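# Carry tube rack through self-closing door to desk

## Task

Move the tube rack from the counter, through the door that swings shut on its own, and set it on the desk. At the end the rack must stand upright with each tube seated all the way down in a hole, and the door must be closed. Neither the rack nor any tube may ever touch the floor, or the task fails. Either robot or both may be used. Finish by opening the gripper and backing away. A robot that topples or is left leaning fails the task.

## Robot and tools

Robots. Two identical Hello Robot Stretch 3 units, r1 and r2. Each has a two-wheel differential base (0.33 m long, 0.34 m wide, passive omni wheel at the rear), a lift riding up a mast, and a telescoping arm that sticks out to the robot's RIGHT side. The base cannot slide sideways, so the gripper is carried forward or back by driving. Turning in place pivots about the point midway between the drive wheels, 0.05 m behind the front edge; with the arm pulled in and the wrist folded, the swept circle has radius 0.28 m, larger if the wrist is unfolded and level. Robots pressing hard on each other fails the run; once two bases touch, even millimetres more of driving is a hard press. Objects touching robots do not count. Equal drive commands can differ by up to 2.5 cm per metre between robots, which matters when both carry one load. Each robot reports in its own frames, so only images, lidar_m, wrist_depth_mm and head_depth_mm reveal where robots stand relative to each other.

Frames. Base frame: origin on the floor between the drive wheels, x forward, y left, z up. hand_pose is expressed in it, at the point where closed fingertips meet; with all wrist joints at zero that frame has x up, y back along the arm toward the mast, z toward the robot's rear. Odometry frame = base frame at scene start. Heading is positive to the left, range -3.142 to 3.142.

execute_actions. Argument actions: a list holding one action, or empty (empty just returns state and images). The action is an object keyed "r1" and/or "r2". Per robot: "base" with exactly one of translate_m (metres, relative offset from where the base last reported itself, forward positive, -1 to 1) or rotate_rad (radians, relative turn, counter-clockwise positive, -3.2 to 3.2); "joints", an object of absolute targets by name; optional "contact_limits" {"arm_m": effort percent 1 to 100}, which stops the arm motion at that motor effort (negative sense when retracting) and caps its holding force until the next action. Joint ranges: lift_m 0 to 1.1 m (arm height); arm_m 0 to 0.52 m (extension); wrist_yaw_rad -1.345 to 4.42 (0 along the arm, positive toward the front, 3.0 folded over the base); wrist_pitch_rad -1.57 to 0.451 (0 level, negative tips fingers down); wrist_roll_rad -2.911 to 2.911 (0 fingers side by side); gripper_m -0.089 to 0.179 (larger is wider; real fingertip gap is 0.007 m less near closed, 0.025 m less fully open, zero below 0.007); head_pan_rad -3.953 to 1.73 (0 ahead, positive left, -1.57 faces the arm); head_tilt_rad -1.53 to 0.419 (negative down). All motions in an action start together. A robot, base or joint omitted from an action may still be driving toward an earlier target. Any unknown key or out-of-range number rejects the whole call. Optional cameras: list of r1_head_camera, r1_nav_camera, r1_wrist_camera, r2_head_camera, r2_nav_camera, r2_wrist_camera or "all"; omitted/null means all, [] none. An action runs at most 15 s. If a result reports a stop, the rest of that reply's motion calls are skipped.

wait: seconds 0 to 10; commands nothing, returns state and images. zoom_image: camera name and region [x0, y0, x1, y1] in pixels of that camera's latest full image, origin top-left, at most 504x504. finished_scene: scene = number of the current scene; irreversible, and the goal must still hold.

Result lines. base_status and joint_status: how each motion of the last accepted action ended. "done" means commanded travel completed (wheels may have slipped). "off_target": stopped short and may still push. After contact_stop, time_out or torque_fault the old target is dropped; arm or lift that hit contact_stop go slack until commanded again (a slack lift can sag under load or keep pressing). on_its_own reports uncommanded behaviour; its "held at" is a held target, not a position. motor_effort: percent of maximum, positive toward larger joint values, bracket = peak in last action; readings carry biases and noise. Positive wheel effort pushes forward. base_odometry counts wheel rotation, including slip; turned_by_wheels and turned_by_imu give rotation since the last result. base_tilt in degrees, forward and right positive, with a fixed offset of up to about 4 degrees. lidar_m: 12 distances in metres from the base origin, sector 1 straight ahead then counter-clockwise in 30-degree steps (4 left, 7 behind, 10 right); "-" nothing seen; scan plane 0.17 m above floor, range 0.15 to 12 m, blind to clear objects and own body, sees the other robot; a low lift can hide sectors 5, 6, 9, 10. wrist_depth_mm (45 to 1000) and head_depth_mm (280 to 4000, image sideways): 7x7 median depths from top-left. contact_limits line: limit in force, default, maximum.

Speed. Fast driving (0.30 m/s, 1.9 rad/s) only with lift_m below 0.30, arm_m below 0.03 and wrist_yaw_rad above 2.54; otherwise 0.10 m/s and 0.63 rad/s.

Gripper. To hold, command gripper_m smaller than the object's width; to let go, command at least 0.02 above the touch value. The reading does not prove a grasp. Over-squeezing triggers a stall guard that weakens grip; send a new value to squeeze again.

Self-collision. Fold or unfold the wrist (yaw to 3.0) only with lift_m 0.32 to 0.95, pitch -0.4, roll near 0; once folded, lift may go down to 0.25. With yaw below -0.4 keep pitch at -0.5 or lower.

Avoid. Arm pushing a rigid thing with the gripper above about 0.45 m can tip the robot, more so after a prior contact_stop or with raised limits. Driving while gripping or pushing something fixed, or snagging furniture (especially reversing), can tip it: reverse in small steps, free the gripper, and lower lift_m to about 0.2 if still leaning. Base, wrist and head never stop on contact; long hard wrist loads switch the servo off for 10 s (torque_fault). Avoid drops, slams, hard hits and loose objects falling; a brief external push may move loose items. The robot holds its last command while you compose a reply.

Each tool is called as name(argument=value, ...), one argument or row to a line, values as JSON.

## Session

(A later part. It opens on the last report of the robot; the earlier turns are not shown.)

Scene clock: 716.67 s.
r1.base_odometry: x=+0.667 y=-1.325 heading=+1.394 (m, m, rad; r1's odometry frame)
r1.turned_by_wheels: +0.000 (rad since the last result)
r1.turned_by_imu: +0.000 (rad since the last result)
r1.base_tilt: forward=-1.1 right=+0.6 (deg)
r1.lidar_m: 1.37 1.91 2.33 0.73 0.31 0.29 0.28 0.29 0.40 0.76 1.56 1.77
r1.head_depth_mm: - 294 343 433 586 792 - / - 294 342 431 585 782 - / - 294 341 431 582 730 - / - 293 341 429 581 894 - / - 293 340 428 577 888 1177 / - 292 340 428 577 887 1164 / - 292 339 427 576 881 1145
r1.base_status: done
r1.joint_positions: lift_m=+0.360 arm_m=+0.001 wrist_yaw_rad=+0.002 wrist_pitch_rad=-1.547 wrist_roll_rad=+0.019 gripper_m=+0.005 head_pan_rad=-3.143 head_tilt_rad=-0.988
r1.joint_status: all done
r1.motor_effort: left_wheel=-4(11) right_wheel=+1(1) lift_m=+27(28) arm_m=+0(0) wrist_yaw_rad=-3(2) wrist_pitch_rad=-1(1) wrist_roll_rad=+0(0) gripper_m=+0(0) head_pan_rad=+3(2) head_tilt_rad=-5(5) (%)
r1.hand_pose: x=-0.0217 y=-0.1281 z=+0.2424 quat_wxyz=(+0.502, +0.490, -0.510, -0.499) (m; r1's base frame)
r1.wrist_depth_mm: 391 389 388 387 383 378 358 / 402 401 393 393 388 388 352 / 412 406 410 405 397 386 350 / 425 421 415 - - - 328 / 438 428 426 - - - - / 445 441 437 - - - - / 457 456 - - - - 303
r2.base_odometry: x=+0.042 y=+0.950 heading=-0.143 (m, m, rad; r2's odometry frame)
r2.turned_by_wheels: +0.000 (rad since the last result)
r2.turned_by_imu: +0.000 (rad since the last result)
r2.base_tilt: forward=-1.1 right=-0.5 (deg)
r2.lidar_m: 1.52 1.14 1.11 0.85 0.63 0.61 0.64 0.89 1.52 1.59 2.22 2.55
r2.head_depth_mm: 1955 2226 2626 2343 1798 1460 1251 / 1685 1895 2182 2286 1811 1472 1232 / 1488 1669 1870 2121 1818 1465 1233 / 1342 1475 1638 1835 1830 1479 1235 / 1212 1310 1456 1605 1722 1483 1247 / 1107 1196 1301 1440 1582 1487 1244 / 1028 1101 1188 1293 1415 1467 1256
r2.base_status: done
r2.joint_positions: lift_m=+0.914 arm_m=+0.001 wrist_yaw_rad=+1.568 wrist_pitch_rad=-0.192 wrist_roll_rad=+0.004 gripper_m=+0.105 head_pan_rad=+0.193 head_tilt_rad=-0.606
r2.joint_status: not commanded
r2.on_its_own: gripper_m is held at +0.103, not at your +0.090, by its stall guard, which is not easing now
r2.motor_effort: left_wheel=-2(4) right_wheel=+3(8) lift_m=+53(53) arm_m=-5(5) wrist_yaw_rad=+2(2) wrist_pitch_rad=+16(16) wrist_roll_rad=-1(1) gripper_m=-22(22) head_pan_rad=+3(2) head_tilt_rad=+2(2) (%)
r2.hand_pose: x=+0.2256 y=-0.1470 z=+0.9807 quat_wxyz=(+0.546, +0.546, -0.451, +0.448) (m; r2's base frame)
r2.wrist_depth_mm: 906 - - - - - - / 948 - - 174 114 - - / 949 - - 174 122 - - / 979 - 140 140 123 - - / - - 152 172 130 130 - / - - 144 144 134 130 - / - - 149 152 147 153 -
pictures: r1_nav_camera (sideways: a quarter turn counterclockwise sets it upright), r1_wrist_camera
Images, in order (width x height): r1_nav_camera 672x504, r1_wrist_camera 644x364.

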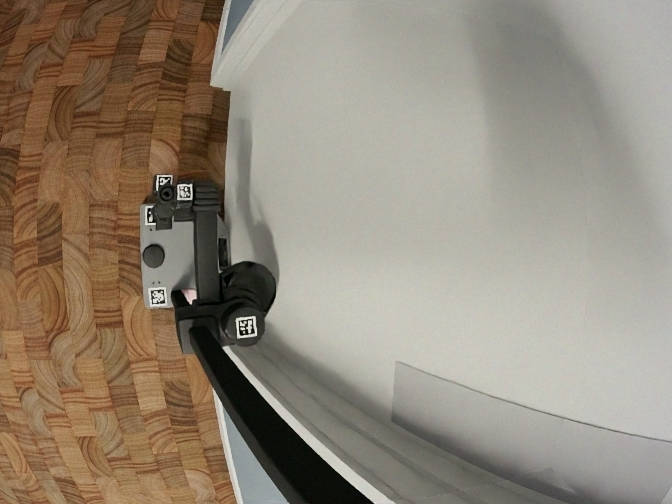

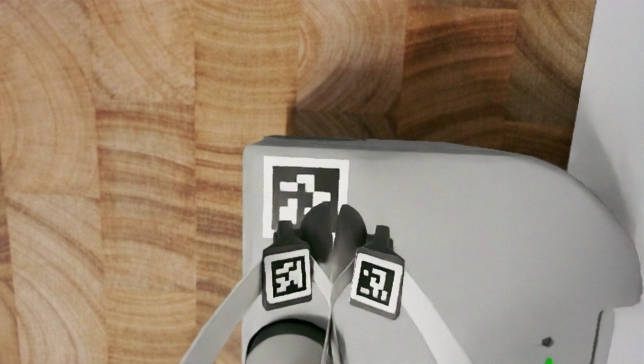

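Rear is just at the door. Push a moderate step first.

execute_actions(
  actions=[
    {"r1": {"base": {"translate_m": -0.2}}, "r2": {"base": {"translate_m": 0.2}}},
  ],
  cameras=["r1_nav_camera", "r2_nav_camera"],
)

Scene clock: 723.87 s.
r1.base_odometry: x=+0.632 y=-1.521 heading=+1.395 (m, m, rad; r1's odometry frame)
r1.turned_by_wheels: +0.000 (rad since the last result)
r1.turned_by_imu: +0.000 (rad since the last result)
r1.base_tilt: forward=-1.1 right=+0.5 (deg)
r1.lidar_m: 1.58 2.11 2.34 0.24 0.25 0.32 0.27 0.27 0.31 0.53 1.56 1.92
r1.head_depth_mm: 289 326 399 523 764 1243 - / - 313 381 490 683 924 - / - 303 364 460 628 - - / - 298 347 434 578 847 - / - 290 332 411 539 785 1096 / - - 318 390 504 708 1058 / - - 307 371 472 651 1036
r1.base_status: translate_m off_target (by the wheels' count: -0.1999 of -0.2000)
r1.joint_positions: lift_m=+0.360 arm_m=+0.001 wrist_yaw_rad=+0.002 wrist_pitch_rad=-1.547 wrist_roll_rad=+0.019 gripper_m=+0.005 head_pan_rad=-3.143 head_tilt_rad=-0.989
r1.joint_status: not commanded
r1.on_its_own: left_wheel is at rest, and its effort (-19) is outside its rest range (-18 to +18)
r1.motor_effort: left_wheel=-19(43) right_wheel=-14(17) lift_m=+28(28) arm_m=-1(1) wrist_yaw_rad=-2(2) wrist_pitch_rad=-1(2) wrist_roll_rad=+0(0) gripper_m=-1(0) head_pan_rad=+2(2) head_tilt_rad=-5(6) (%)
r1.hand_pose: x=-0.0217 y=-0.1281 z=+0.2424 quat_wxyz=(+0.502, +0.490, -0.510, -0.499) (m; r1's base frame)
r1.wrist_depth_mm: 400 391 388 382 376 376 254 / 403 403 400 392 388 387 264 / 417 416 410 399 400 394 279 / 422 420 421 - - - 279 / 440 430 429 - - - - / 444 442 439 - - - - / 462 453 - - - - 301
r2.base_odometry: x=+0.240 y=+0.921 heading=-0.143 (m, m, rad; r2's odometry frame)
r2.turned_by_wheels: +0.000 (rad since the last result)
r2.turned_by_imu: -0.001 (rad since the last result)
r2.base_tilt: forward=-1.1 right=-0.6 (deg)
r2.lidar_m: 1.01 1.00 1.00 1.04 0.81 0.78 0.82 1.14 1.62 1.70 2.38 2.38
r2.head_depth_mm: 1747 1997 2359 2352 1804 1458 1256 / 1485 1702 1956 2189 1825 1457 1229 / 1145 1279 1450 1677 1752 1473 1235 / 886 968 1109 1236 1427 1481 1237 / 850 3332 3356 1473 1661 1483 1241 / 1118 1201 1218 1285 1420 1474 1246 / 919 989 1070 1160 1274 1388 1258
r2.base_status: done
r2.joint_positions: lift_m=+0.914 arm_m=+0.001 wrist_yaw_rad=+1.568 wrist_pitch_rad=-0.192 wrist_roll_rad=+0.004 gripper_m=+0.105 head_pan_rad=+0.193 head_tilt_rad=-0.606
r2.joint_status: not commanded
r2.on_its_own: gripper_m is held at +0.103, not at your +0.090, by its stall guard, which is not easing now
r2.motor_effort: left_wheel=-3(3) right_wheel=+3(9) lift_m=+54(52) arm_m=-5(5) wrist_yaw_rad=+2(2) wrist_pitch_rad=+16(17) wrist_roll_rad=-1(1) gripper_m=-22(21) head_pan_rad=+3(1) head_tilt_rad=+2(2) (%)
r2.hand_pose: x=+0.2256 y=-0.1470 z=+0.9807 quat_wxyz=(+0.546, +0.546, -0.451, +0.448) (m; r2's base frame)
r2.wrist_depth_mm: 840 - - - - - - / 868 - 941 173 115 - - / 878 - 947 175 121 - - / 917 - 141 140 123 - - / 918 - 152 172 130 130 - / 947 - 144 144 133 130 - / 950 - 148 152 147 153 -
pictures: r1_nav_camera (sideways: a quarter turn counterclockwise sets it upright), r2_nav_camera (sideways: a quarter turn counterclockwise sets it upright)
Images, in order (width x height): r1_nav_camera 672x504, r2_nav_camera 672x504.

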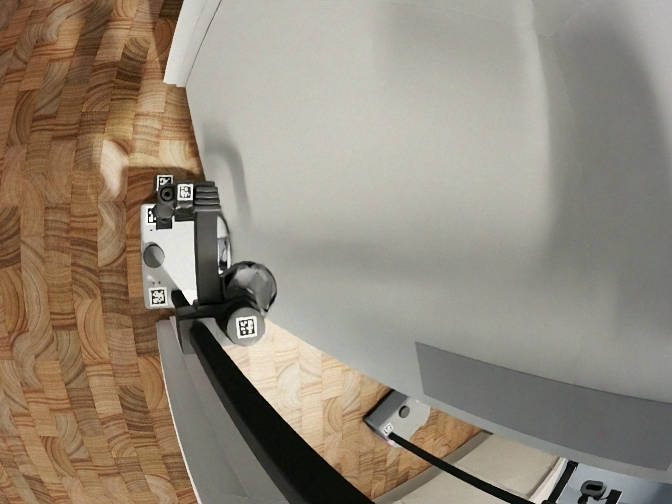

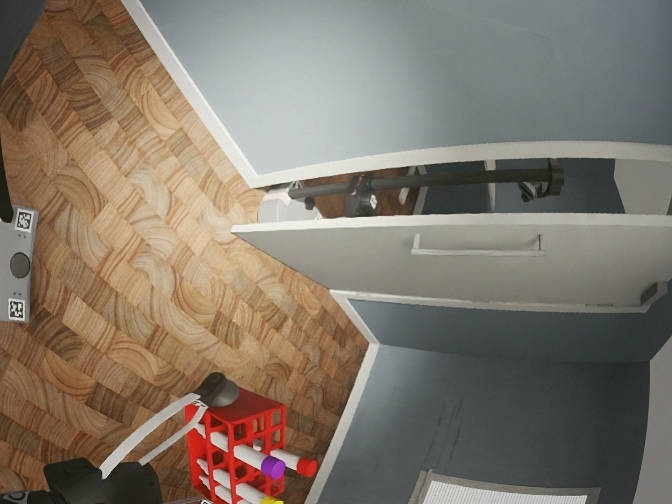

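execute_actions(
  actions=[
    {"r1": {"base": {"translate_m": -0.4}}, "r2": {"base": {"translate_m": 0.33}, "joints": {"head_tilt_rad": -0.8}}},
  ],
  cameras=["r1_nav_camera", "r2_nav_camera"],
)

Scene clock: 755.53 s.
r1.base_odometry: x=+0.561 y=-1.915 heading=+1.394 (m, m, rad; r1's odometry frame)
r1.turned_by_wheels: +0.000 (rad since the last result)
r1.turned_by_imu: -0.001 (rad since the last result)
r1.base_tilt: forward=-1.1 right=+0.5 (deg)
r1.lidar_m: 1.98 0.38 0.39 1.16 0.77 2.40 0.29 0.25 0.25 0.29 0.49 2.14
r1.head_depth_mm: 2284 2052 1764 1531 1359 1245 - / 2286 2084 1766 1541 1381 1274 - / 2287 2105 1781 1554 1389 - - / 2161 377 450 540 701 981 - / 292 327 380 456 567 747 913 / - 299 339 396 478 600 762 / - - 305 351 413 501 636
r1.base_status: done
r1.joint_positions: lift_m=+0.360 arm_m=+0.001 wrist_yaw_rad=+0.002 wrist_pitch_rad=-1.547 wrist_roll_rad=+0.019 gripper_m=+0.005 head_pan_rad=-3.143 head_tilt_rad=-0.989
r1.joint_status: not commanded
r1.motor_effort: left_wheel=-16(28) right_wheel=-5(19) lift_m=+28(28) arm_m=+0(1) wrist_yaw_rad=-2(2) wrist_pitch_rad=-2(2) wrist_roll_rad=+0(0) gripper_m=+1(0) head_pan_rad=+3(2) head_tilt_rad=-5(5) (%)
r1.hand_pose: x=-0.0217 y=-0.1281 z=+0.2424 quat_wxyz=(+0.502, +0.490, -0.510, -0.499) (m; r1's base frame)
r1.wrist_depth_mm: 394 390 390 388 292 188 140 / 403 401 395 397 384 232 163 / 413 408 402 397 394 290 193 / 422 422 420 - - - 225 / 434 433 429 - - - - / 445 447 437 - - - - / 462 453 - - - - 429
r2.base_odometry: x=+0.567 y=+0.874 heading=-0.143 (m, m, rad; r2's odometry frame)
r2.turned_by_wheels: +0.000 (rad since the last result)
r2.turned_by_imu: -0.001 (rad since the last result)
r2.base_tilt: forward=-1.2 right=-0.6 (deg)
r2.lidar_m: 0.64 0.66 0.83 0.87 1.09 1.06 1.11 1.55 1.80 1.88 2.16 0.64
r2.head_depth_mm: 788 813 847 879 976 1224 1132 / 1114 1169 1229 1166 1249 1255 1143 / 2325 2596 2192 1128 1256 1229 1144 / 554 634 754 887 1164 1271 1148 / 2839 3148 2450 1907 1564 1326 1159 / 3038 3198 2449 1922 1492 1330 1158 / 2885 3050 2466 1064 1181 1300 1161
r2.base_status: done
r2.joint_positions: lift_m=+0.914 arm_m=+0.001 wrist_yaw_rad=+1.568 wrist_pitch_rad=-0.192 wrist_roll_rad=+0.004 gripper_m=+0.105 head_pan_rad=+0.193 head_tilt_rad=-0.790
r2.joint_status: all done
r2.on_its_own: gripper_m is held at +0.103, not at your +0.090, by its stall guard, which is not easing now
r2.motor_effort: left_wheel=-3(5) right_wheel=+3(9) lift_m=+54(53) arm_m=-5(5) wrist_yaw_rad=+3(2) wrist_pitch_rad=+17(17) wrist_roll_rad=-1(1) gripper_m=-22(22) head_pan_rad=+2(2) head_tilt_rad=-5(21) (%)
r2.hand_pose: x=+0.2256 y=-0.1470 z=+0.9807 quat_wxyz=(+0.546, +0.546, -0.451, +0.448) (m; r2's base frame)
r2.wrist_depth_mm: - - - 662 - - - / - - - 173 116 - - / - - - 174 122 - - / - - 141 139 124 - - / - - 151 173 131 130 - / 801 - 144 145 135 130 - / 803 - 148 152 147 152 -
pictures: r1_nav_camera (sideways: a quarter turn counterclockwise sets it upright), r2_nav_camera (sideways: a quarter turn counterclockwise sets it upright)
Images, in order (width x height): r1_nav_camera 672x504, r2_nav_camera 672x504.

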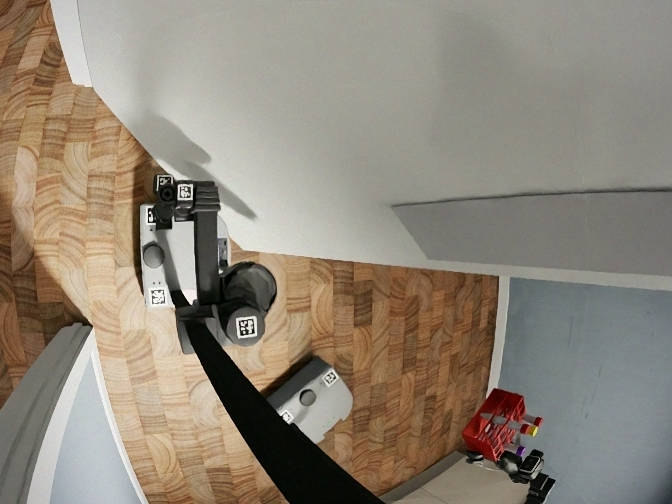

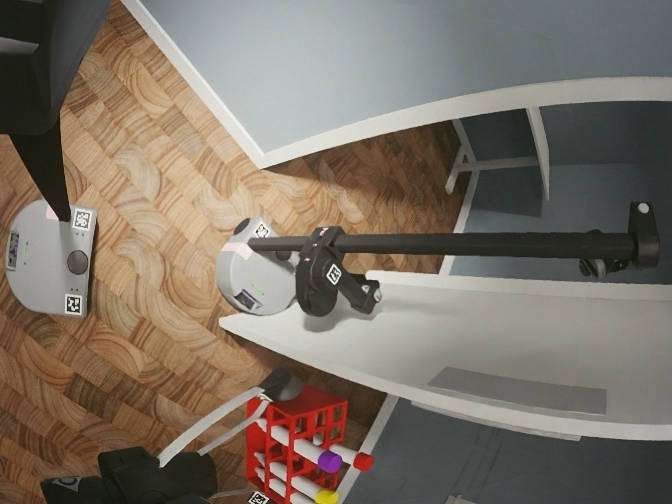

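execute_actions(
  actions=[
    {"r1": {"base": {"rotate_rad": 0.9}}, "r2": {"joints": {"lift_m": 0.97}}},
  ],
  cameras=["r2_nav_camera"],
)

Scene clock: 763.87 s.
r1.base_odometry: x=+0.561 y=-1.915 heading=+2.294 (m, m, rad; r1's odometry frame)
r1.turned_by_wheels: +0.900 (rad since the last result)
r1.turned_by_imu: +0.903 (rad since the last result)
r1.base_tilt: forward=-1.2 right=+0.5 (deg)
r1.lidar_m: 0.37 0.73 0.85 0.78 0.37 0.28 0.28 0.29 0.41 1.87 1.97 0.40
r1.head_depth_mm: - 293 335 422 569 809 - / - 293 337 425 572 739 - / - 294 338 425 577 - - / - 292 339 428 579 892 - / - 293 341 431 583 909 1185 / - 294 342 432 586 916 1159 / - 295 344 435 591 928 1149
r1.base_status: done
r1.joint_positions: lift_m=+0.360 arm_m=+0.001 wrist_yaw_rad=+0.002 wrist_pitch_rad=-1.547 wrist_roll_rad=+0.019 gripper_m=+0.005 head_pan_rad=-3.143 head_tilt_rad=-0.989
r1.joint_status: not commanded
r1.on_its_own: left_wheel is at rest, and its effort (-27) is outside its rest range (-18 to +18)
r1.motor_effort: left_wheel=-27(32) right_wheel=-4(7) lift_m=+28(28) arm_m=-1(1) wrist_yaw_rad=-2(2) wrist_pitch_rad=-1(1) wrist_roll_rad=+0(0) gripper_m=-1(0) head_pan_rad=+3(3) head_tilt_rad=-6(5) (%)
r1.hand_pose: x=-0.0217 y=-0.1281 z=+0.2424 quat_wxyz=(+0.502, +0.490, -0.510, -0.499) (m; r1's base frame)
r1.wrist_depth_mm: 394 390 391 383 383 376 377 / 403 405 394 393 392 386 361 / 416 409 410 403 396 396 363 / 424 420 417 - - - 335 / 432 432 429 - - - - / 452 438 437 - - - - / 463 458 - - - - 305
r2.base_odometry: x=+0.567 y=+0.874 heading=-0.143 (m, m, rad; r2's odometry frame)
r2.turned_by_wheels: +0.000 (rad since the last result)
r2.turned_by_imu: -0.001 (rad since the last result)
r2.base_tilt: forward=-1.2 right=-0.4 (deg)
r2.lidar_m: 0.68 0.85 0.83 0.87 1.09 1.06 1.11 1.55 1.80 1.89 2.15 0.66
r2.head_depth_mm: 836 877 918 962 1037 1244 1134 / 574 1062 1202 941 1311 1287 1143 / 2353 2579 2210 955 1258 1263 1148 / 2568 2868 2426 1787 1476 1295 1147 / 2836 3144 2434 1900 1564 1327 1153 / 3015 3191 2449 1917 1497 1326 1158 / 2911 3089 2476 1067 1188 1297 1168
r2.base_status: not commanded
r2.joint_positions: lift_m=+0.969 arm_m=+0.001 wrist_yaw_rad=+1.568 wrist_pitch_rad=-0.191 wrist_roll_rad=+0.004 gripper_m=+0.105 head_pan_rad=+0.193 head_tilt_rad=-0.790
r2.joint_status: all done
r2.on_its_own: gripper_m is held at +0.103, not at your +0.090, by its stall guard, which is not easing now
r2.motor_effort: left_wheel=-2(3) right_wheel=+4(3) lift_m=+53(53) arm_m=-5(5) wrist_yaw_rad=+2(2) wrist_pitch_rad=+16(16) wrist_roll_rad=-1(1) gripper_m=-22(22) head_pan_rad=+3(3) head_tilt_rad=-4(5) (%)
r2.hand_pose: x=+0.2256 y=-0.1470 z=+1.0358 quat_wxyz=(+0.546, +0.546, -0.451, +0.448) (m; r2's base frame)
r2.wrist_depth_mm: - - - 766 - - - / - - 592 173 114 113 - / - - 616 174 122 - - / - - 141 139 123 - - / - - 152 172 130 130 - / 815 - 144 144 134 130 - / 803 - 148 152 147 153 -
pictures: r2_nav_camera (sideways: a quarter turn counterclockwise sets it upright)
Images, in order (width x height): r2_nav_camera 672x504.

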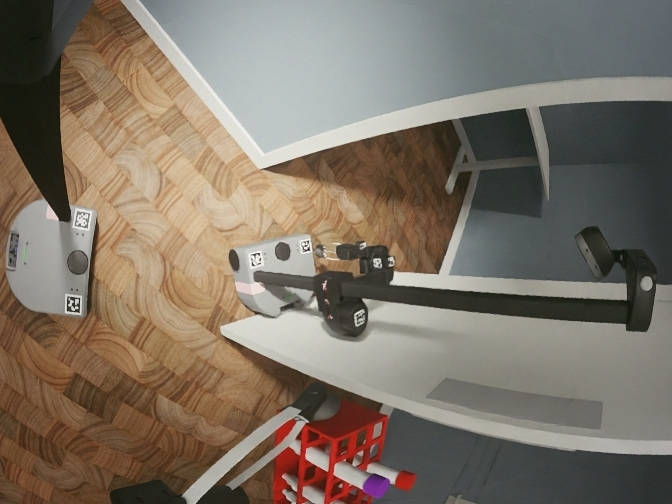

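execute_actions(
  actions=[
    {"r1": {"base": {"translate_m": -0.45}}, "r2": {"base": {"translate_m": 0.18}, "joints": {"head_pan_rad": 0.0}}},
  ],
  cameras=["r1_nav_camera", "r2_nav_camera"],
)

Scene clock: 780.20 s.
r1.base_odometry: x=+0.859 y=-2.252 heading=+2.294 (m, m, rad; r1's odometry frame)
r1.turned_by_wheels: +0.000 (rad since the last result)
r1.turned_by_imu: +0.000 (rad since the last result)
r1.base_tilt: forward=-1.1 right=+0.6 (deg)
r1.lidar_m: 0.82 0.91 0.78 2.25 2.06 0.42 0.28 0.26 0.26 0.33 2.38 2.30
r1.head_depth_mm: 374 1955 1761 1535 1359 1244 - / 336 402 504 698 1352 1283 - / 308 362 441 564 778 - - / 293 332 395 489 640 903 - / - 305 357 431 547 741 948 / - 290 326 387 475 618 808 / - - 301 350 421 529 712
r1.base_status: done
r1.joint_positions: lift_m=+0.360 arm_m=+0.001 wrist_yaw_rad=+0.002 wrist_pitch_rad=-1.547 wrist_roll_rad=+0.019 gripper_m=+0.005 head_pan_rad=-3.143 head_tilt_rad=-0.989
r1.joint_status: not commanded
r1.motor_effort: left_wheel=-12(36) right_wheel=-3(12) lift_m=+28(28) arm_m=+0(1) wrist_yaw_rad=-2(2) wrist_pitch_rad=-1(1) wrist_roll_rad=+0(0) gripper_m=+0(1) head_pan_rad=+3(3) head_tilt_rad=-5(6) (%)
r1.hand_pose: x=-0.0217 y=-0.1281 z=+0.2424 quat_wxyz=(+0.502, +0.490, -0.510, -0.499) (m; r1's base frame)
r1.wrist_depth_mm: 391 389 382 381 376 238 172 / 407 399 397 394 386 279 192 / 417 413 408 406 399 329 217 / 429 421 417 - - - 237 / 437 432 429 - - - - / 447 442 445 - - - - / 459 460 - - - - 382
r2.base_odometry: x=+0.745 y=+0.849 heading=-0.143 (m, m, rad; r2's odometry frame)
r2.turned_by_wheels: +0.000 (rad since the last result)
r2.turned_by_imu: -0.001 (rad since the last result)
r2.base_tilt: forward=-1.2 right=-0.6 (deg)
r2.lidar_m: 1.11 0.74 0.73 0.77 1.07 1.21 1.28 1.77 1.89 1.98 2.01 0.75
r2.head_depth_mm: 905 1010 1143 1086 312 1248 1136 / 961 1082 1235 1374 1417 1285 1140 / 1016 1156 1347 1596 1544 1309 1142 / 1104 1263 1474 1779 1553 1326 1148 / 2141 2525 2432 1899 1568 1326 1156 / 2323 2731 2451 1920 1568 1334 1159 / 2509 2913 2458 1909 1579 1337 1166
r2.base_status: done
r2.joint_positions: lift_m=+0.969 arm_m=+0.001 wrist_yaw_rad=+1.568 wrist_pitch_rad=-0.191 wrist_roll_rad=+0.004 gripper_m=+0.105 head_pan_rad=+0.007 head_tilt_rad=-0.790
r2.joint_status: all done
r2.on_its_own: gripper_m is held at +0.103, not at your +0.090, by its stall guard, which is not easing now
r2.motor_effort: left_wheel=-3(4) right_wheel=+3(10) lift_m=+53(53) arm_m=-5(5) wrist_yaw_rad=+2(2) wrist_pitch_rad=+16(16) wrist_roll_rad=-1(1) gripper_m=-21(22) head_pan_rad=-3(16) head_tilt_rad=-4(5) (%)
r2.hand_pose: x=+0.2256 y=-0.1470 z=+1.0358 quat_wxyz=(+0.546, +0.546, -0.451, +0.448) (m; r2's base frame)
r2.wrist_depth_mm: - - - - 859 728 668 / - - - 174 116 113 708 / - - - 173 122 757 763 / - - 140 139 124 780 - / - - 152 172 131 130 - / - - 144 144 134 130 - / - - 149 152 147 153 -
pictures: r1_nav_camera (sideways: a quarter turn counterclockwise sets it upright), r2_nav_camera (sideways: a quarter turn counterclockwise sets it upright)
Images, in order (width x height): r1_nav_camera 672x504, r2_nav_camera 672x504.

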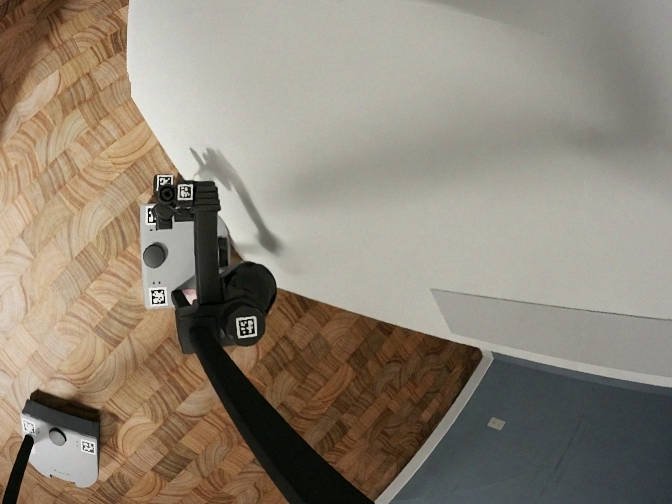

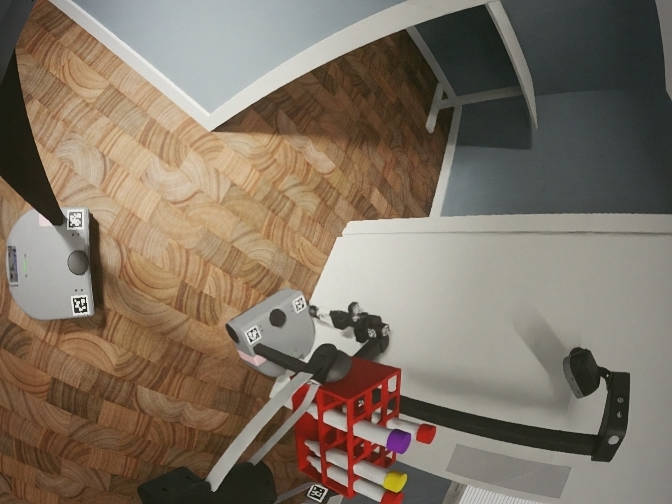

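execute_actions(
  actions=[
    {"r2": {"base": {"rotate_rad": 0.32}}, "r1": {"joints": {"head_pan_rad": -0.3, "head_tilt_rad": -0.9}}},
  ],
  cameras=[],
)

execute_actions(
  actions=[
    {"r2": {"base": {"translate_m": 0.5}, "joints": {"head_tilt_rad": -1.0}}},
  ],
  cameras=["r1_nav_camera", "r2_nav_camera"],
)

Scene clock: 821.90 s.
r1.base_odometry: x=+0.859 y=-2.252 heading=+2.294 (m, m, rad; r1's odometry frame)
r1.turned_by_wheels: +0.000 (rad since the last result)
r1.turned_by_imu: +0.000 (rad since the last result)
r1.base_tilt: forward=-1.2 right=+0.5 (deg)
r1.lidar_m: 0.82 1.44 0.78 2.25 2.06 0.42 0.28 0.26 0.26 0.33 2.38 2.30
r1.head_depth_mm: 2574 2342 1923 1639 1421 1264 1137 / 2699 2396 1945 1652 1445 1266 1139 / 2833 2423 1972 1654 1450 1277 1147 / 2959 2439 1981 1683 1459 1291 1149 / 3044 2242 1082 1241 1429 1294 1159 / 744 832 991 1303 1481 1308 1162 / 726 890 1127 1524 1484 1307 1170
r1.base_status: not commanded
r1.joint_positions: lift_m=+0.360 arm_m=+0.001 wrist_yaw_rad=+0.002 wrist_pitch_rad=-1.547 wrist_roll_rad=+0.019 gripper_m=+0.005 head_pan_rad=-0.307 head_tilt_rad=-0.902
r1.joint_status: all done
r1.motor_effort: left_wheel=-12(12) right_wheel=-3(3) lift_m=+28(28) arm_m=-1(1) wrist_yaw_rad=-2(2) wrist_pitch_rad=-1(1) wrist_roll_rad=+0(0) gripper_m=-1(0) head_pan_rad=+5(60) head_tilt_rad=+1(11) (%)
r1.hand_pose: x=-0.0217 y=-0.1281 z=+0.2424 quat_wxyz=(+0.502, +0.490, -0.510, -0.499) (m; r1's base frame)
r1.wrist_depth_mm: 394 387 385 383 375 237 171 / 401 399 392 398 388 279 191 / 413 407 403 398 398 328 217 / 424 418 423 - - - 237 / 438 435 425 - - - - / 448 452 442 - - - - / 458 455 - - - - 374
r2.base_odometry: x=+0.745 y=+0.849 heading=+0.177 (m, m, rad; r2's odometry frame)
r2.turned_by_wheels: +0.320 (rad since the last result)
r2.turned_by_imu: +0.324 (rad since the last result)
r2.base_tilt: forward=-1.2 right=-0.5 (deg)
r2.lidar_m: 1.35 0.73 0.74 0.90 1.21 1.22 1.49 1.89 1.91 2.15 0.75 0.78
r2.head_depth_mm: 1114 1212 1336 1418 311 1279 1137 / 2183 2441 2194 1755 1571 1304 1135 / 2434 2777 2391 1867 1546 1313 1144 / 2780 3028 2414 1879 1543 1323 1148 / 2919 3110 2438 1902 1571 1327 1156 / 2806 3041 2434 1902 1533 1279 1158 / 2636 2906 2477 903 1020 1202 1167
r2.base_status: done
r2.joint_positions: lift_m=+0.969 arm_m=+0.001 wrist_yaw_rad=+1.568 wrist_pitch_rad=-0.191 wrist_roll_rad=+0.004 gripper_m=+0.105 head_pan_rad=+0.007 head_tilt_rad=-0.790
r2.joint_status: not commanded
r2.on_its_own: gripper_m is held at +0.103, not at your +0.090, by its stall guard, which is not easing now
r2.motor_effort: left_wheel=-2(6) right_wheel=+4(7) lift_m=+54(54) arm_m=-5(5) wrist_yaw_rad=+1(2) wrist_pitch_rad=+16(16) wrist_roll_rad=-1(1) gripper_m=-22(21) head_pan_rad=-3(2) head_tilt_rad=-5(5) (%)
r2.hand_pose: x=+0.2256 y=-0.1470 z=+1.0358 quat_wxyz=(+0.546, +0.546, -0.451, +0.448) (m; r2's base frame)
r2.wrist_depth_mm: 538 - - - - 823 680 / 565 - - 174 114 762 684 / 586 - - 173 121 795 704 / 609 - 141 139 123 801 740 / 645 756 152 172 130 130 743 / 665 713 144 144 134 130 508 / 680 - 148 152 147 153 565
pictures: none
No camera images: the call's "cameras" was empty. Leave "cameras" out to get every camera's image.

Scene clock: 827.83 s.
r1.base_odometry: x=+0.859 y=-2.252 heading=+2.294 (m, m, rad; r1's odometry frame)
r1.turned_by_wheels: +0.000 (rad since the last result)
r1.turned_by_imu: +0.000 (rad since the last result)
r1.base_tilt: forward=-1.2 right=+0.5 (deg)
r1.lidar_m: 0.49 0.49 2.04 2.25 2.06 0.42 0.28 0.26 0.26 0.33 2.37 2.30
r1.head_depth_mm: 2564 2357 1934 1644 1434 1262 1131 / 2699 2374 1952 1649 1439 1278 1141 / 2858 2341 360 1645 1448 1273 1143 / 2954 374 336 1606 1460 1292 1152 / 3059 338 342 1224 1440 1297 1138 / 743 801 955 1311 1475 1141 1063 / 727 860 1061 1528 1431 1149 1049
r1.base_status: not commanded
r1.joint_positions: lift_m=+0.360 arm_m=+0.001 wrist_yaw_rad=+0.002 wrist_pitch_rad=-1.547 wrist_roll_rad=+0.019 gripper_m=+0.005 head_pan_rad=-0.307 head_tilt_rad=-0.902
r1.joint_status: not commanded
r1.motor_effort: left_wheel=-12(12) right_wheel=-3(3) lift_m=+28(28) arm_m=+0(0) wrist_yaw_rad=-2(2) wrist_pitch_rad=-1(2) wrist_roll_rad=+0(0) gripper_m=+0(1) head_pan_rad=+4(5) head_tilt_rad=+1(1) (%)
r1.hand_pose: x=-0.0217 y=-0.1281 z=+0.2424 quat_wxyz=(+0.502, +0.490, -0.510, -0.499) (m; r1's base frame)
r1.wrist_depth_mm: 394 391 389 384 379 237 172 / 407 402 392 394 391 278 191 / 413 415 411 403 399 327 216 / 421 417 416 - - - 238 / 430 433 428 - - - - / 440 450 435 - - - - / 456 448 - - - - 378
r2.base_odometry: x=+1.237 y=+0.936 heading=+0.177 (m, m, rad; r2's odometry frame)
r2.turned_by_wheels: +0.000 (rad since the last result)
r2.turned_by_imu: -0.001 (rad since the last result)
r2.base_tilt: forward=-1.1 right=-0.6 (deg)
r2.lidar_m: 1.98 2.04 0.36 0.43 0.84 1.55 1.88 2.28 2.29 0.49 0.49 0.75
r2.head_depth_mm: 1755 1935 1014 307 1336 1208 1091 / 1931 2104 1812 1581 1364 1220 1096 / 2178 2191 1824 1565 1363 1222 1102 / 2465 2213 1846 1576 1381 1227 1106 / 2545 2226 1864 1593 1390 1230 1109 / 2536 2248 1873 1597 1392 1239 1098 / 2362 2294 1900 1607 1405 1243 1017
r2.base_status: done
r2.joint_positions: lift_m=+0.969 arm_m=+0.001 wrist_yaw_rad=+1.568 wrist_pitch_rad=-0.191 wrist_roll_rad=+0.004 gripper_m=+0.105 head_pan_rad=+0.007 head_tilt_rad=-0.987
r2.joint_status: all done
r2.on_its_own: gripper_m is held at +0.103, not at your +0.090, by its stall guard, which is not easing now
r2.motor_effort: left_wheel=-3(3) right_wheel=+3(7) lift_m=+54(53) arm_m=-5(6) wrist_yaw_rad=+2(2) wrist_pitch_rad=+16(16) wrist_roll_rad=-1(1) gripper_m=-22(22) head_pan_rad=-3(3) head_tilt_rad=-6(20) (%)
r2.hand_pose: x=+0.2256 y=-0.1470 z=+1.0358 quat_wxyz=(+0.546, +0.546, -0.451, +0.448) (m; r2's base frame)
r2.wrist_depth_mm: - - - - 722 529 440 / - - - 174 117 495 450 / - - - 174 122 512 462 / - - 141 140 124 522 474 / - - 152 172 131 130 481 / - - 144 144 135 130 494 / - - 148 152 147 153 490
pictures: r1_nav_camera (sideways: a quarter turn counterclockwise sets it upright), r2_nav_camera (sideways: a quarter turn counterclockwise sets it upright)
Images, in order (width x height): r1_nav_camera 672x504, r2_nav_camera 672x504.

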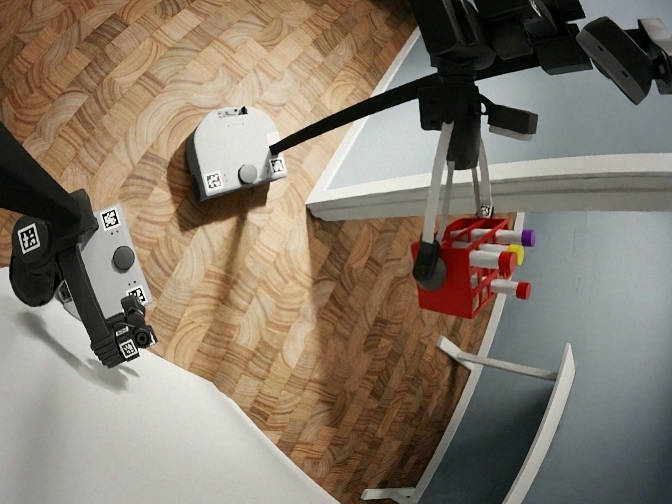

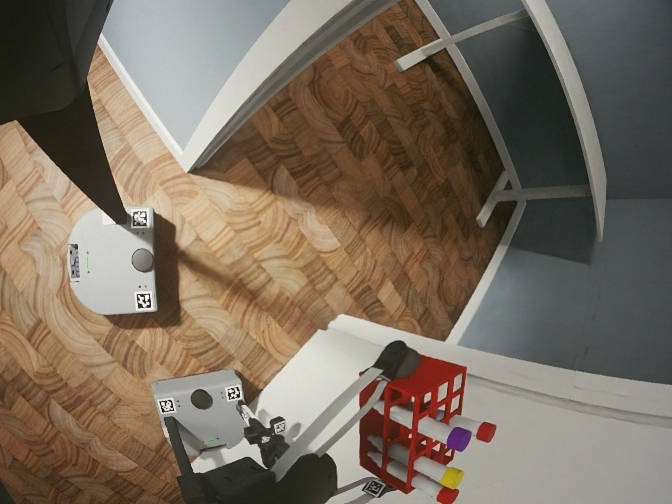

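execute_actions(
  actions=[
    {"r2": {"base": {"translate_m": 0.3}}},
  ],
  cameras=[],
)

execute_actions(
  actions=[
    {"r2": {"base": {"rotate_rad": 0.58}}},
  ],
  cameras=["r1_nav_camera", "r2_nav_camera"],
)

Scene clock: 838.67 s.
r1.base_odometry: x=+0.859 y=-2.252 heading=+2.294 (m, m, rad; r1's odometry frame)
r1.turned_by_wheels: +0.000 (rad since the last result)
r1.turned_by_imu: +0.000 (rad since the last result)
r1.base_tilt: forward=-1.2 right=+0.4 (deg)
r1.lidar_m: 0.63 1.43 2.04 2.25 2.06 0.42 0.28 0.26 0.26 0.33 2.38 0.49
r1.head_depth_mm: 337 372 1916 1647 1435 1263 1138 / 2687 306 1866 1656 1433 1269 1142 / 299 293 1922 1666 1457 1142 1136 / 293 298 1954 1688 1248 1128 1126 / 289 669 792 1113 1429 1152 1132 / 286 827 990 1310 1489 1281 1161 / 727 891 1119 1525 1490 1312 1164
r1.base_status: not commanded
r1.joint_positions: lift_m=+0.360 arm_m=+0.001 wrist_yaw_rad=+0.002 wrist_pitch_rad=-1.547 wrist_roll_rad=+0.019 gripper_m=+0.005 head_pan_rad=-0.307 head_tilt_rad=-0.902
r1.joint_status: not commanded
r1.motor_effort: left_wheel=-12(12) right_wheel=-3(3) lift_m=+28(28) arm_m=-1(1) wrist_yaw_rad=-2(2) wrist_pitch_rad=-2(2) wrist_roll_rad=+0(0) gripper_m=-1(0) head_pan_rad=+4(6) head_tilt_rad=+1(1) (%)
r1.hand_pose: x=-0.0217 y=-0.1281 z=+0.2424 quat_wxyz=(+0.502, +0.490, -0.510, -0.499) (m; r1's base frame)
r1.wrist_depth_mm: 392 395 385 385 379 236 171 / 403 400 401 393 390 276 192 / 413 411 406 405 396 330 216 / 420 424 418 - - - 237 / 429 429 431 - - - - / 447 443 442 - - - - / 459 453 - - - - 380
r2.base_odometry: x=+1.533 y=+0.989 heading=+0.176 (m, m, rad; r2's odometry frame)
r2.turned_by_wheels: +0.000 (rad since the last result)
r2.turned_by_imu: -0.001 (rad since the last result)
r2.base_tilt: forward=-1.1 right=-0.6 (deg)
r2.lidar_m: 1.75 1.82 1.82 0.34 0.34 1.76 2.12 2.50 0.49 0.49 0.56 0.57
r2.head_depth_mm: 1530 1742 1793 308 1158 1206 1086 / 1688 1951 1814 1574 1361 1212 1096 / 1892 2101 1818 1562 1368 1215 1099 / 2142 2213 1853 1570 1385 1228 1101 / 2353 2170 1850 1587 1390 1233 1112 / 2307 2246 1871 1594 1404 1237 1115 / 2138 2288 1885 1609 1412 1248 1120
r2.base_status: done
r2.joint_positions: lift_m=+0.969 arm_m=+0.001 wrist_yaw_rad=+1.568 wrist_pitch_rad=-0.191 wrist_roll_rad=+0.004 gripper_m=+0.105 head_pan_rad=+0.007 head_tilt_rad=-0.988
r2.joint_status: not commanded
r2.on_its_own: gripper_m is held at +0.103, not at your +0.090, by its stall guard, which is not easing now
r2.motor_effort: left_wheel=-3(4) right_wheel=+4(9) lift_m=+54(53) arm_m=-5(5) wrist_yaw_rad=+2(2) wrist_pitch_rad=+16(16) wrist_roll_rad=-1(1) gripper_m=-22(22) head_pan_rad=-3(2) head_tilt_rad=-5(6) (%)
r2.hand_pose: x=+0.2256 y=-0.1470 z=+1.0358 quat_wxyz=(+0.546, +0.546, -0.451, +0.448) (m; r2's base frame)
r2.wrist_depth_mm: - - - - - 390 298 / - - - 174 116 113 307 / - - - 174 122 348 314 / - - 140 140 124 358 322 / - - 152 172 131 130 329 / - - 144 144 134 130 335 / - - 149 152 147 153 331
pictures: none
No camera images: the call's "cameras" was empty. Leave "cameras" out to get every camera's image.

Scene clock: 840.53 s.
r1.base_odometry: x=+0.859 y=-2.252 heading=+2.294 (m, m, rad; r1's odometry frame)
r1.turned_by_wheels: +0.000 (rad since the last result)
r1.turned_by_imu: +0.000 (rad since the last result)
r1.base_tilt: forward=-1.2 right=+0.5 (deg)
r1.lidar_m: 0.53 1.44 2.03 2.25 2.06 0.42 0.28 0.26 0.26 0.33 2.38 0.50
r1.head_depth_mm: 312 336 1921 1642 1430 1261 1133 / 356 2186 1961 1655 1445 1254 1135 / 288 2406 1953 1671 1451 1123 1110 / 302 2439 1962 1688 1455 1129 1058 / 811 2236 1087 1153 1390 1135 1123 / 503 572 661 1315 1470 1296 1163 / 466 893 1126 1520 1485 1308 1170
r1.base_status: not commanded
r1.joint_positions: lift_m=+0.360 arm_m=+0.001 wrist_yaw_rad=+0.002 wrist_pitch_rad=-1.547 wrist_roll_rad=+0.019 gripper_m=+0.005 head_pan_rad=-0.307 head_tilt_rad=-0.902
r1.joint_status: not commanded
r1.motor_effort: left_wheel=-12(12) right_wheel=-3(3) lift_m=+28(28) arm_m=+0(1) wrist_yaw_rad=-3(2) wrist_pitch_rad=-2(2) wrist_roll_rad=+0(0) gripper_m=-1(0) head_pan_rad=+6(5) head_tilt_rad=+1(1) (%)
r1.hand_pose: x=-0.0217 y=-0.1281 z=+0.2424 quat_wxyz=(+0.502, +0.490, -0.510, -0.499) (m; r1's base frame)
r1.wrist_depth_mm: 397 394 383 386 379 236 172 / 406 404 397 396 385 276 190 / 413 412 411 399 395 330 218 / 378 423 419 - - - 237 / 370 432 427 - - - - / 418 443 434 - - - - / 454 455 - - - - 380
r2.base_odometry: x=+1.533 y=+0.989 heading=+0.756 (m, m, rad; r2's odometry frame)
r2.turned_by_wheels: +0.580 (rad since the last result)
r2.turned_by_imu: +0.588 (rad since the last result)
r2.base_tilt: forward=-1.1 right=-0.6 (deg)
r2.lidar_m: 1.82 2.29 0.34 0.34 1.77 2.21 2.51 0.49 0.60 0.56 0.57 1.83
r2.head_depth_mm: 2190 2156 1804 308 1337 1209 1092 / 2160 2167 1809 1572 1359 1214 1098 / 2150 2182 1837 1565 1367 1222 1102 / 2115 2208 1837 1576 1376 1229 1105 / 2091 2223 1848 1590 1394 1231 1110 / 1961 2181 1864 1599 1403 1243 1092 / 2043 2263 1893 1596 1406 1247 863
r2.base_status: done
r2.joint_positions: lift_m=+0.969 arm_m=+0.001 wrist_yaw_rad=+1.568 wrist_pitch_rad=-0.191 wrist_roll_rad=+0.004 gripper_m=+0.105 head_pan_rad=+0.007 head_tilt_rad=-0.988
r2.joint_status: not commanded
r2.on_its_own: gripper_m is held at +0.103, not at your +0.090, by its stall guard, which is not easing now
r2.motor_effort: left_wheel=-3(6) right_wheel=+4(7) lift_m=+54(53) arm_m=-5(6) wrist_yaw_rad=+2(2) wrist_pitch_rad=+16(17) wrist_roll_rad=-1(1) gripper_m=-22(22) head_pan_rad=-3(2) head_tilt_rad=-5(5) (%)
r2.hand_pose: x=+0.2256 y=-0.1470 z=+1.0358 quat_wxyz=(+0.546, +0.546, -0.451, +0.448) (m; r2's base frame)
r2.wrist_depth_mm: - - - - - - - / - - - - 117 - - / - - - 173 124 - - / - - 141 140 123 - - / - - 152 172 131 130 - / - - 144 144 134 130 - / - - 148 152 147 153 -
pictures: r1_nav_camera (sideways: a quarter turn counterclockwise sets it upright), r2_nav_camera (sideways: a quarter turn counterclockwise sets it upright)
Images, in order (width x height): r1_nav_camera 672x504, r2_nav_camera 672x504.

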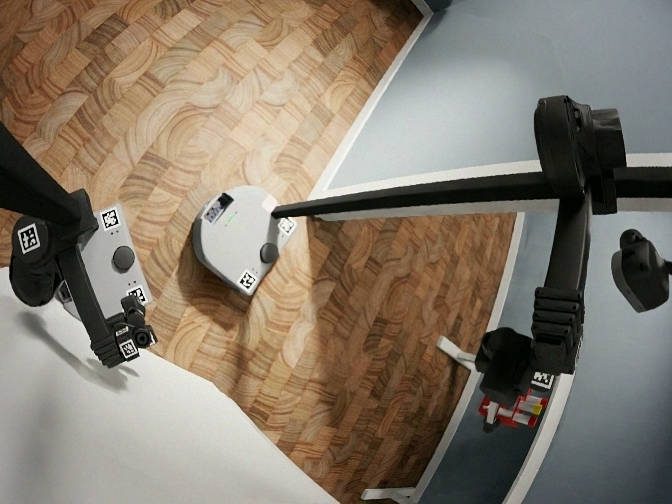

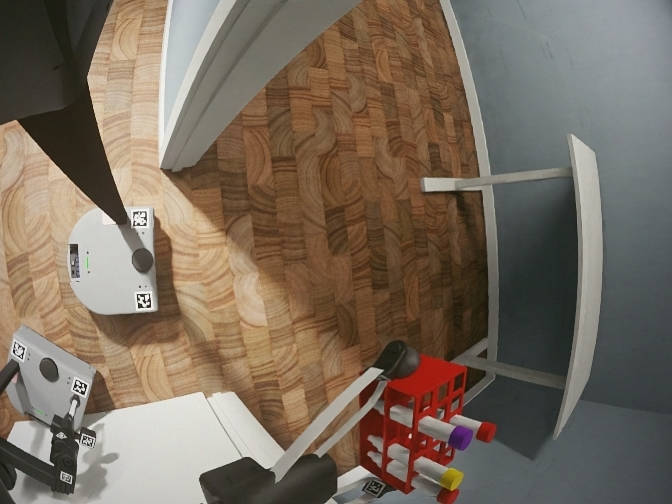

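execute_actions(
  actions=[
    {"r2": {"base": {"translate_m": 0.42}, "joints": {"head_tilt_rad": -0.5, "head_pan_rad": -0.1}}},
  ],
  cameras=["r2_head_camera"],
)

execute_actions(
  actions=[
    {"r2": {"base": {"translate_m": 0.45}}, "r1": {"base": {"translate_m": 0.45}, "joints": {"head_pan_rad": -1.2, "head_tilt_rad": -1.0}}},
  ],
  cameras=["r1_nav_camera", "r2_head_camera", "r2_wrist_camera"],
)

Scene clock: 859.70 s.
r1.base_odometry: x=+0.859 y=-2.252 heading=+2.294 (m, m, rad; r1's odometry frame)
r1.turned_by_wheels: +0.000 (rad since the last result)
r1.turned_by_imu: +0.000 (rad since the last result)
r1.base_tilt: forward=-1.1 right=+0.6 (deg)
r1.lidar_m: 0.82 1.44 2.03 2.25 2.06 0.42 0.28 0.26 0.26 0.33 2.37 0.86
r1.head_depth_mm: 2563 2349 1953 1642 1300 1268 1128 / 820 2224 1882 1653 1273 1278 1143 / 2829 2323 1931 1573 1320 1282 1147 / 2954 2425 1974 1679 1455 1294 1152 / 3040 2238 1083 1250 1436 1293 1158 / 744 834 991 1312 1471 1299 1163 / 726 893 1130 1516 1485 1309 1164
r1.base_status: not commanded
r1.joint_positions: lift_m=+0.360 arm_m=+0.001 wrist_yaw_rad=+0.002 wrist_pitch_rad=-1.547 wrist_roll_rad=+0.019 gripper_m=+0.005 head_pan_rad=-0.307 head_tilt_rad=-0.902
r1.joint_status: not commanded
r1.motor_effort: left_wheel=-12(12) right_wheel=-3(3) lift_m=+28(28) arm_m=-1(1) wrist_yaw_rad=-2(2) wrist_pitch_rad=-1(2) wrist_roll_rad=+0(0) gripper_m=-2(0) head_pan_rad=+4(5) head_tilt_rad=+0(1) (%)
r1.hand_pose: x=-0.0217 y=-0.1281 z=+0.2424 quat_wxyz=(+0.502, +0.490, -0.510, -0.499) (m; r1's base frame)
r1.wrist_depth_mm: 395 394 387 386 373 236 171 / 402 406 394 390 386 278 191 / 411 413 402 401 400 327 217 / 431 425 416 - - - 236 / 439 430 427 - - - - / 448 447 438 - - - - / 457 453 - - - - 379
r2.base_odometry: x=+1.838 y=+1.277 heading=+0.756 (m, m, rad; r2's odometry frame)
r2.turned_by_wheels: +0.000 (rad since the last result)
r2.turned_by_imu: -0.001 (rad since the last result)
r2.base_tilt: forward=-1.2 right=-0.6 (deg)
r2.lidar_m: 1.42 1.41 2.36 1.28 0.42 0.46 2.92 0.82 0.59 0.59 1.40 1.71
r2.head_depth_mm: 1685 1824 1448 2263 1950 1533 299 / 1653 1797 1473 2193 2034 1468 - / 1618 1763 1353 2151 2037 1598 1309 / 1576 1724 1372 2089 2060 1599 1315 / 1554 1681 1381 2048 2061 1607 1319 / 1532 1650 1275 2001 2000 1618 1316 / 1502 1626 1293 1881 2010 1633 1327
r2.base_status: done
r2.joint_positions: lift_m=+0.969 arm_m=+0.001 wrist_yaw_rad=+1.568 wrist_pitch_rad=-0.191 wrist_roll_rad=+0.004 gripper_m=+0.105 head_pan_rad=-0.093 head_tilt_rad=-0.507
r2.joint_status: all done
r2.on_its_own: gripper_m is held at +0.103, not at your +0.090, by its stall guard, which is not easing now
r2.motor_effort: left_wheel=-3(3) right_wheel=+3(7) lift_m=+53(53) arm_m=-5(5) wrist_yaw_rad=+2(2) wrist_pitch_rad=+16(16) wrist_roll_rad=-1(1) gripper_m=-22(22) head_pan_rad=-3(10) head_tilt_rad=+3(28) (%)
r2.hand_pose: x=+0.2256 y=-0.1470 z=+1.0358 quat_wxyz=(+0.546, +0.546, -0.451, +0.448) (m; r2's base frame)
r2.wrist_depth_mm: - - - - - - - / - - - - 117 - - / - - - 174 122 - - / - - 141 139 124 - - / - - 152 172 131 130 - / - - 144 144 134 130 - / - - 148 152 147 153 -
pictures: r2_head_camera (sideways: a quarter turn clockwise sets it upright)
Images, in order (width x height): r2_head_camera 896x504.

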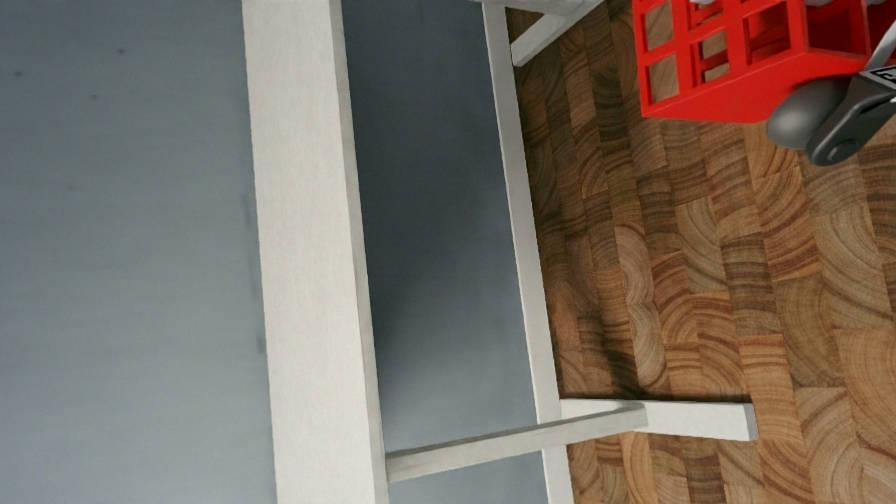

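Scene clock: 865.17 s.
r1.base_odometry: x=+0.561 y=-1.915 heading=+2.294 (m, m, rad; r1's odometry frame)
r1.turned_by_wheels: +0.000 (rad since the last result)
r1.turned_by_imu: +0.001 (rad since the last result)
r1.base_tilt: forward=-1.1 right=+0.5 (deg)
r1.lidar_m: 0.37 0.73 1.68 2.09 0.37 0.28 0.28 0.29 0.42 1.87 0.95 0.40
r1.head_depth_mm: 2396 2058 1755 1535 1370 1234 1147 / 2373 2079 1766 1543 1375 1232 - / 2465 2087 1784 1530 1387 1250 1139 / 2390 2140 1817 1407 1397 1246 1134 / 2376 2135 1817 1409 1402 1253 1138 / 2287 2047 1759 1560 1409 1264 1127 / 2090 2064 1860 1606 1411 1252 1015
r1.base_status: done
r1.joint_positions: lift_m=+0.360 arm_m=+0.001 wrist_yaw_rad=+0.002 wrist_pitch_rad=-1.547 wrist_roll_rad=+0.019 gripper_m=+0.005 head_pan_rad=-1.193 head_tilt_rad=-0.988
r1.joint_status: all done
r1.motor_effort: left_wheel=-13(17) right_wheel=-12(13) lift_m=+28(28) arm_m=-1(1) wrist_yaw_rad=-2(2) wrist_pitch_rad=-1(2) wrist_roll_rad=+0(0) gripper_m=-1(0) head_pan_rad=-4(57) head_tilt_rad=-6(17) (%)
r1.hand_pose: x=-0.0217 y=-0.1281 z=+0.2424 quat_wxyz=(+0.502, +0.490, -0.510, -0.499) (m; r1's base frame)
r1.wrist_depth_mm: 395 392 385 387 380 381 372 / 405 399 392 393 384 388 362 / 410 408 408 408 396 395 352 / 425 422 422 - - - 334 / 437 430 429 - - - - / 449 445 434 - - - - / 459 450 - - - - 300
r2.base_odometry: x=+2.166 y=+1.586 heading=+0.756 (m, m, rad; r2's odometry frame)
r2.turned_by_wheels: +0.000 (rad since the last result)
r2.turned_by_imu: -0.001 (rad since the last result)
r2.base_tilt: forward=-1.2 right=-0.5 (deg)
r2.lidar_m: 1.40 0.99 1.79 2.44 1.02 0.74 1.00 0.82 0.80 1.33 1.35 1.34
r2.head_depth_mm: 1258 1379 1195 827 1859 1537 300 / 1232 1345 1209 787 1820 1474 - / 1214 1324 1226 752 1798 1592 1313 / 1186 1288 1240 755 1744 1600 1311 / 1169 1272 1257 761 1701 1603 1314 / 1145 1238 1278 769 1655 1614 1322 / 1124 1219 1270 774 1585 1269 1295
r2.base_status: done
r2.joint_positions: lift_m=+0.969 arm_m=+0.001 wrist_yaw_rad=+1.568 wrist_pitch_rad=-0.191 wrist_roll_rad=+0.004 gripper_m=+0.105 head_pan_rad=-0.093 head_tilt_rad=-0.507
r2.joint_status: not commanded
r2.on_its_own: gripper_m is held at +0.103, not at your +0.090, by its stall guard, which is not easing now
r2.motor_effort: left_wheel=-3(4) right_wheel=+3(6) lift_m=+54(54) arm_m=-5(5) wrist_yaw_rad=+2(1) wrist_pitch_rad=+16(16) wrist_roll_rad=-1(1) gripper_m=-22(22) head_pan_rad=-3(3) head_tilt_rad=+3(3) (%)
r2.hand_pose: x=+0.2256 y=-0.1470 z=+1.0358 quat_wxyz=(+0.546, +0.546, -0.451, +0.448) (m; r2's base frame)
r2.wrist_depth_mm: - - - - - - - / - - - - 116 - - / - 885 793 173 122 718 995 / 608 608 141 140 124 609 - / - - 152 172 131 130 - / - - 144 144 135 130 - / - - 148 152 147 153 -
pictures: r1_nav_camera (sideways: a quarter turn counterclockwise sets it upright), r2_head_camera (sideways: a quarter turn clockwise sets it upright), r2_wrist_camera
Images, in order (width x height): r1_nav_camera 672x504, r2_head_camera 896x504, r2_wrist_camera 644x364.

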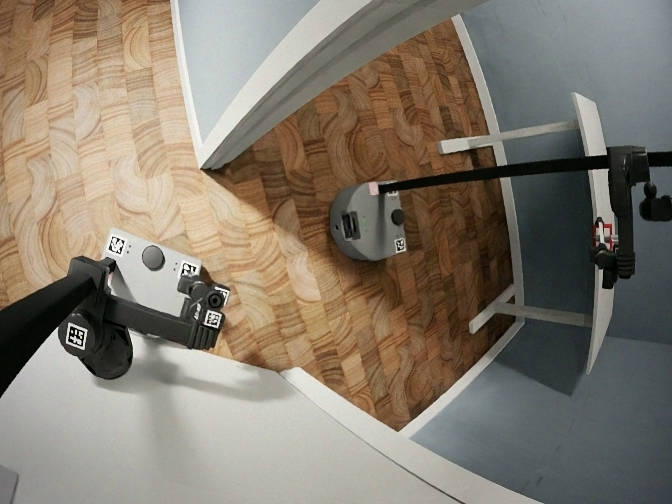

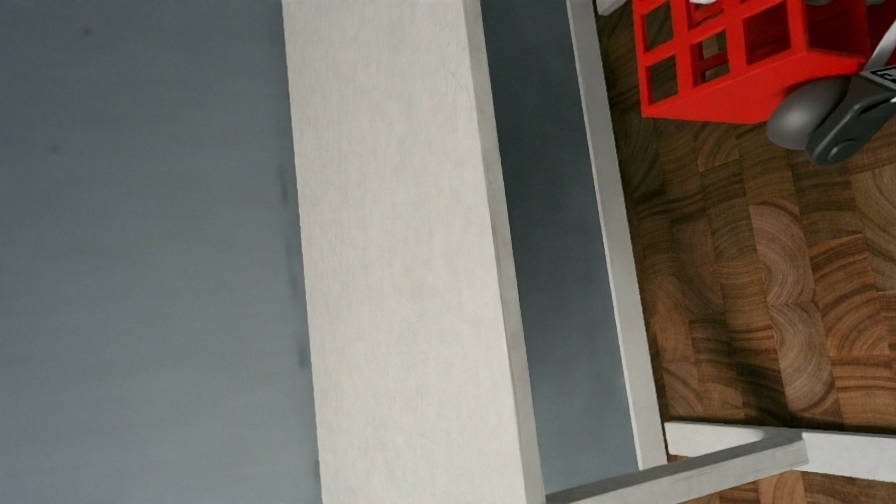

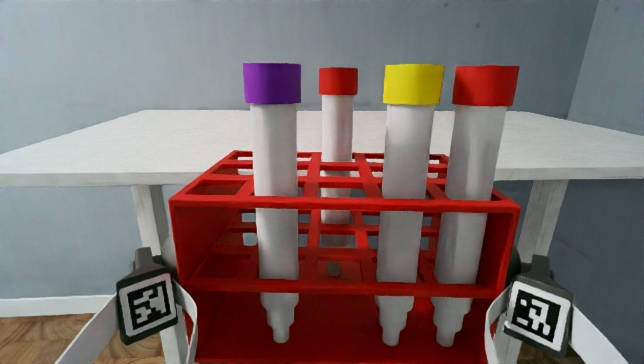

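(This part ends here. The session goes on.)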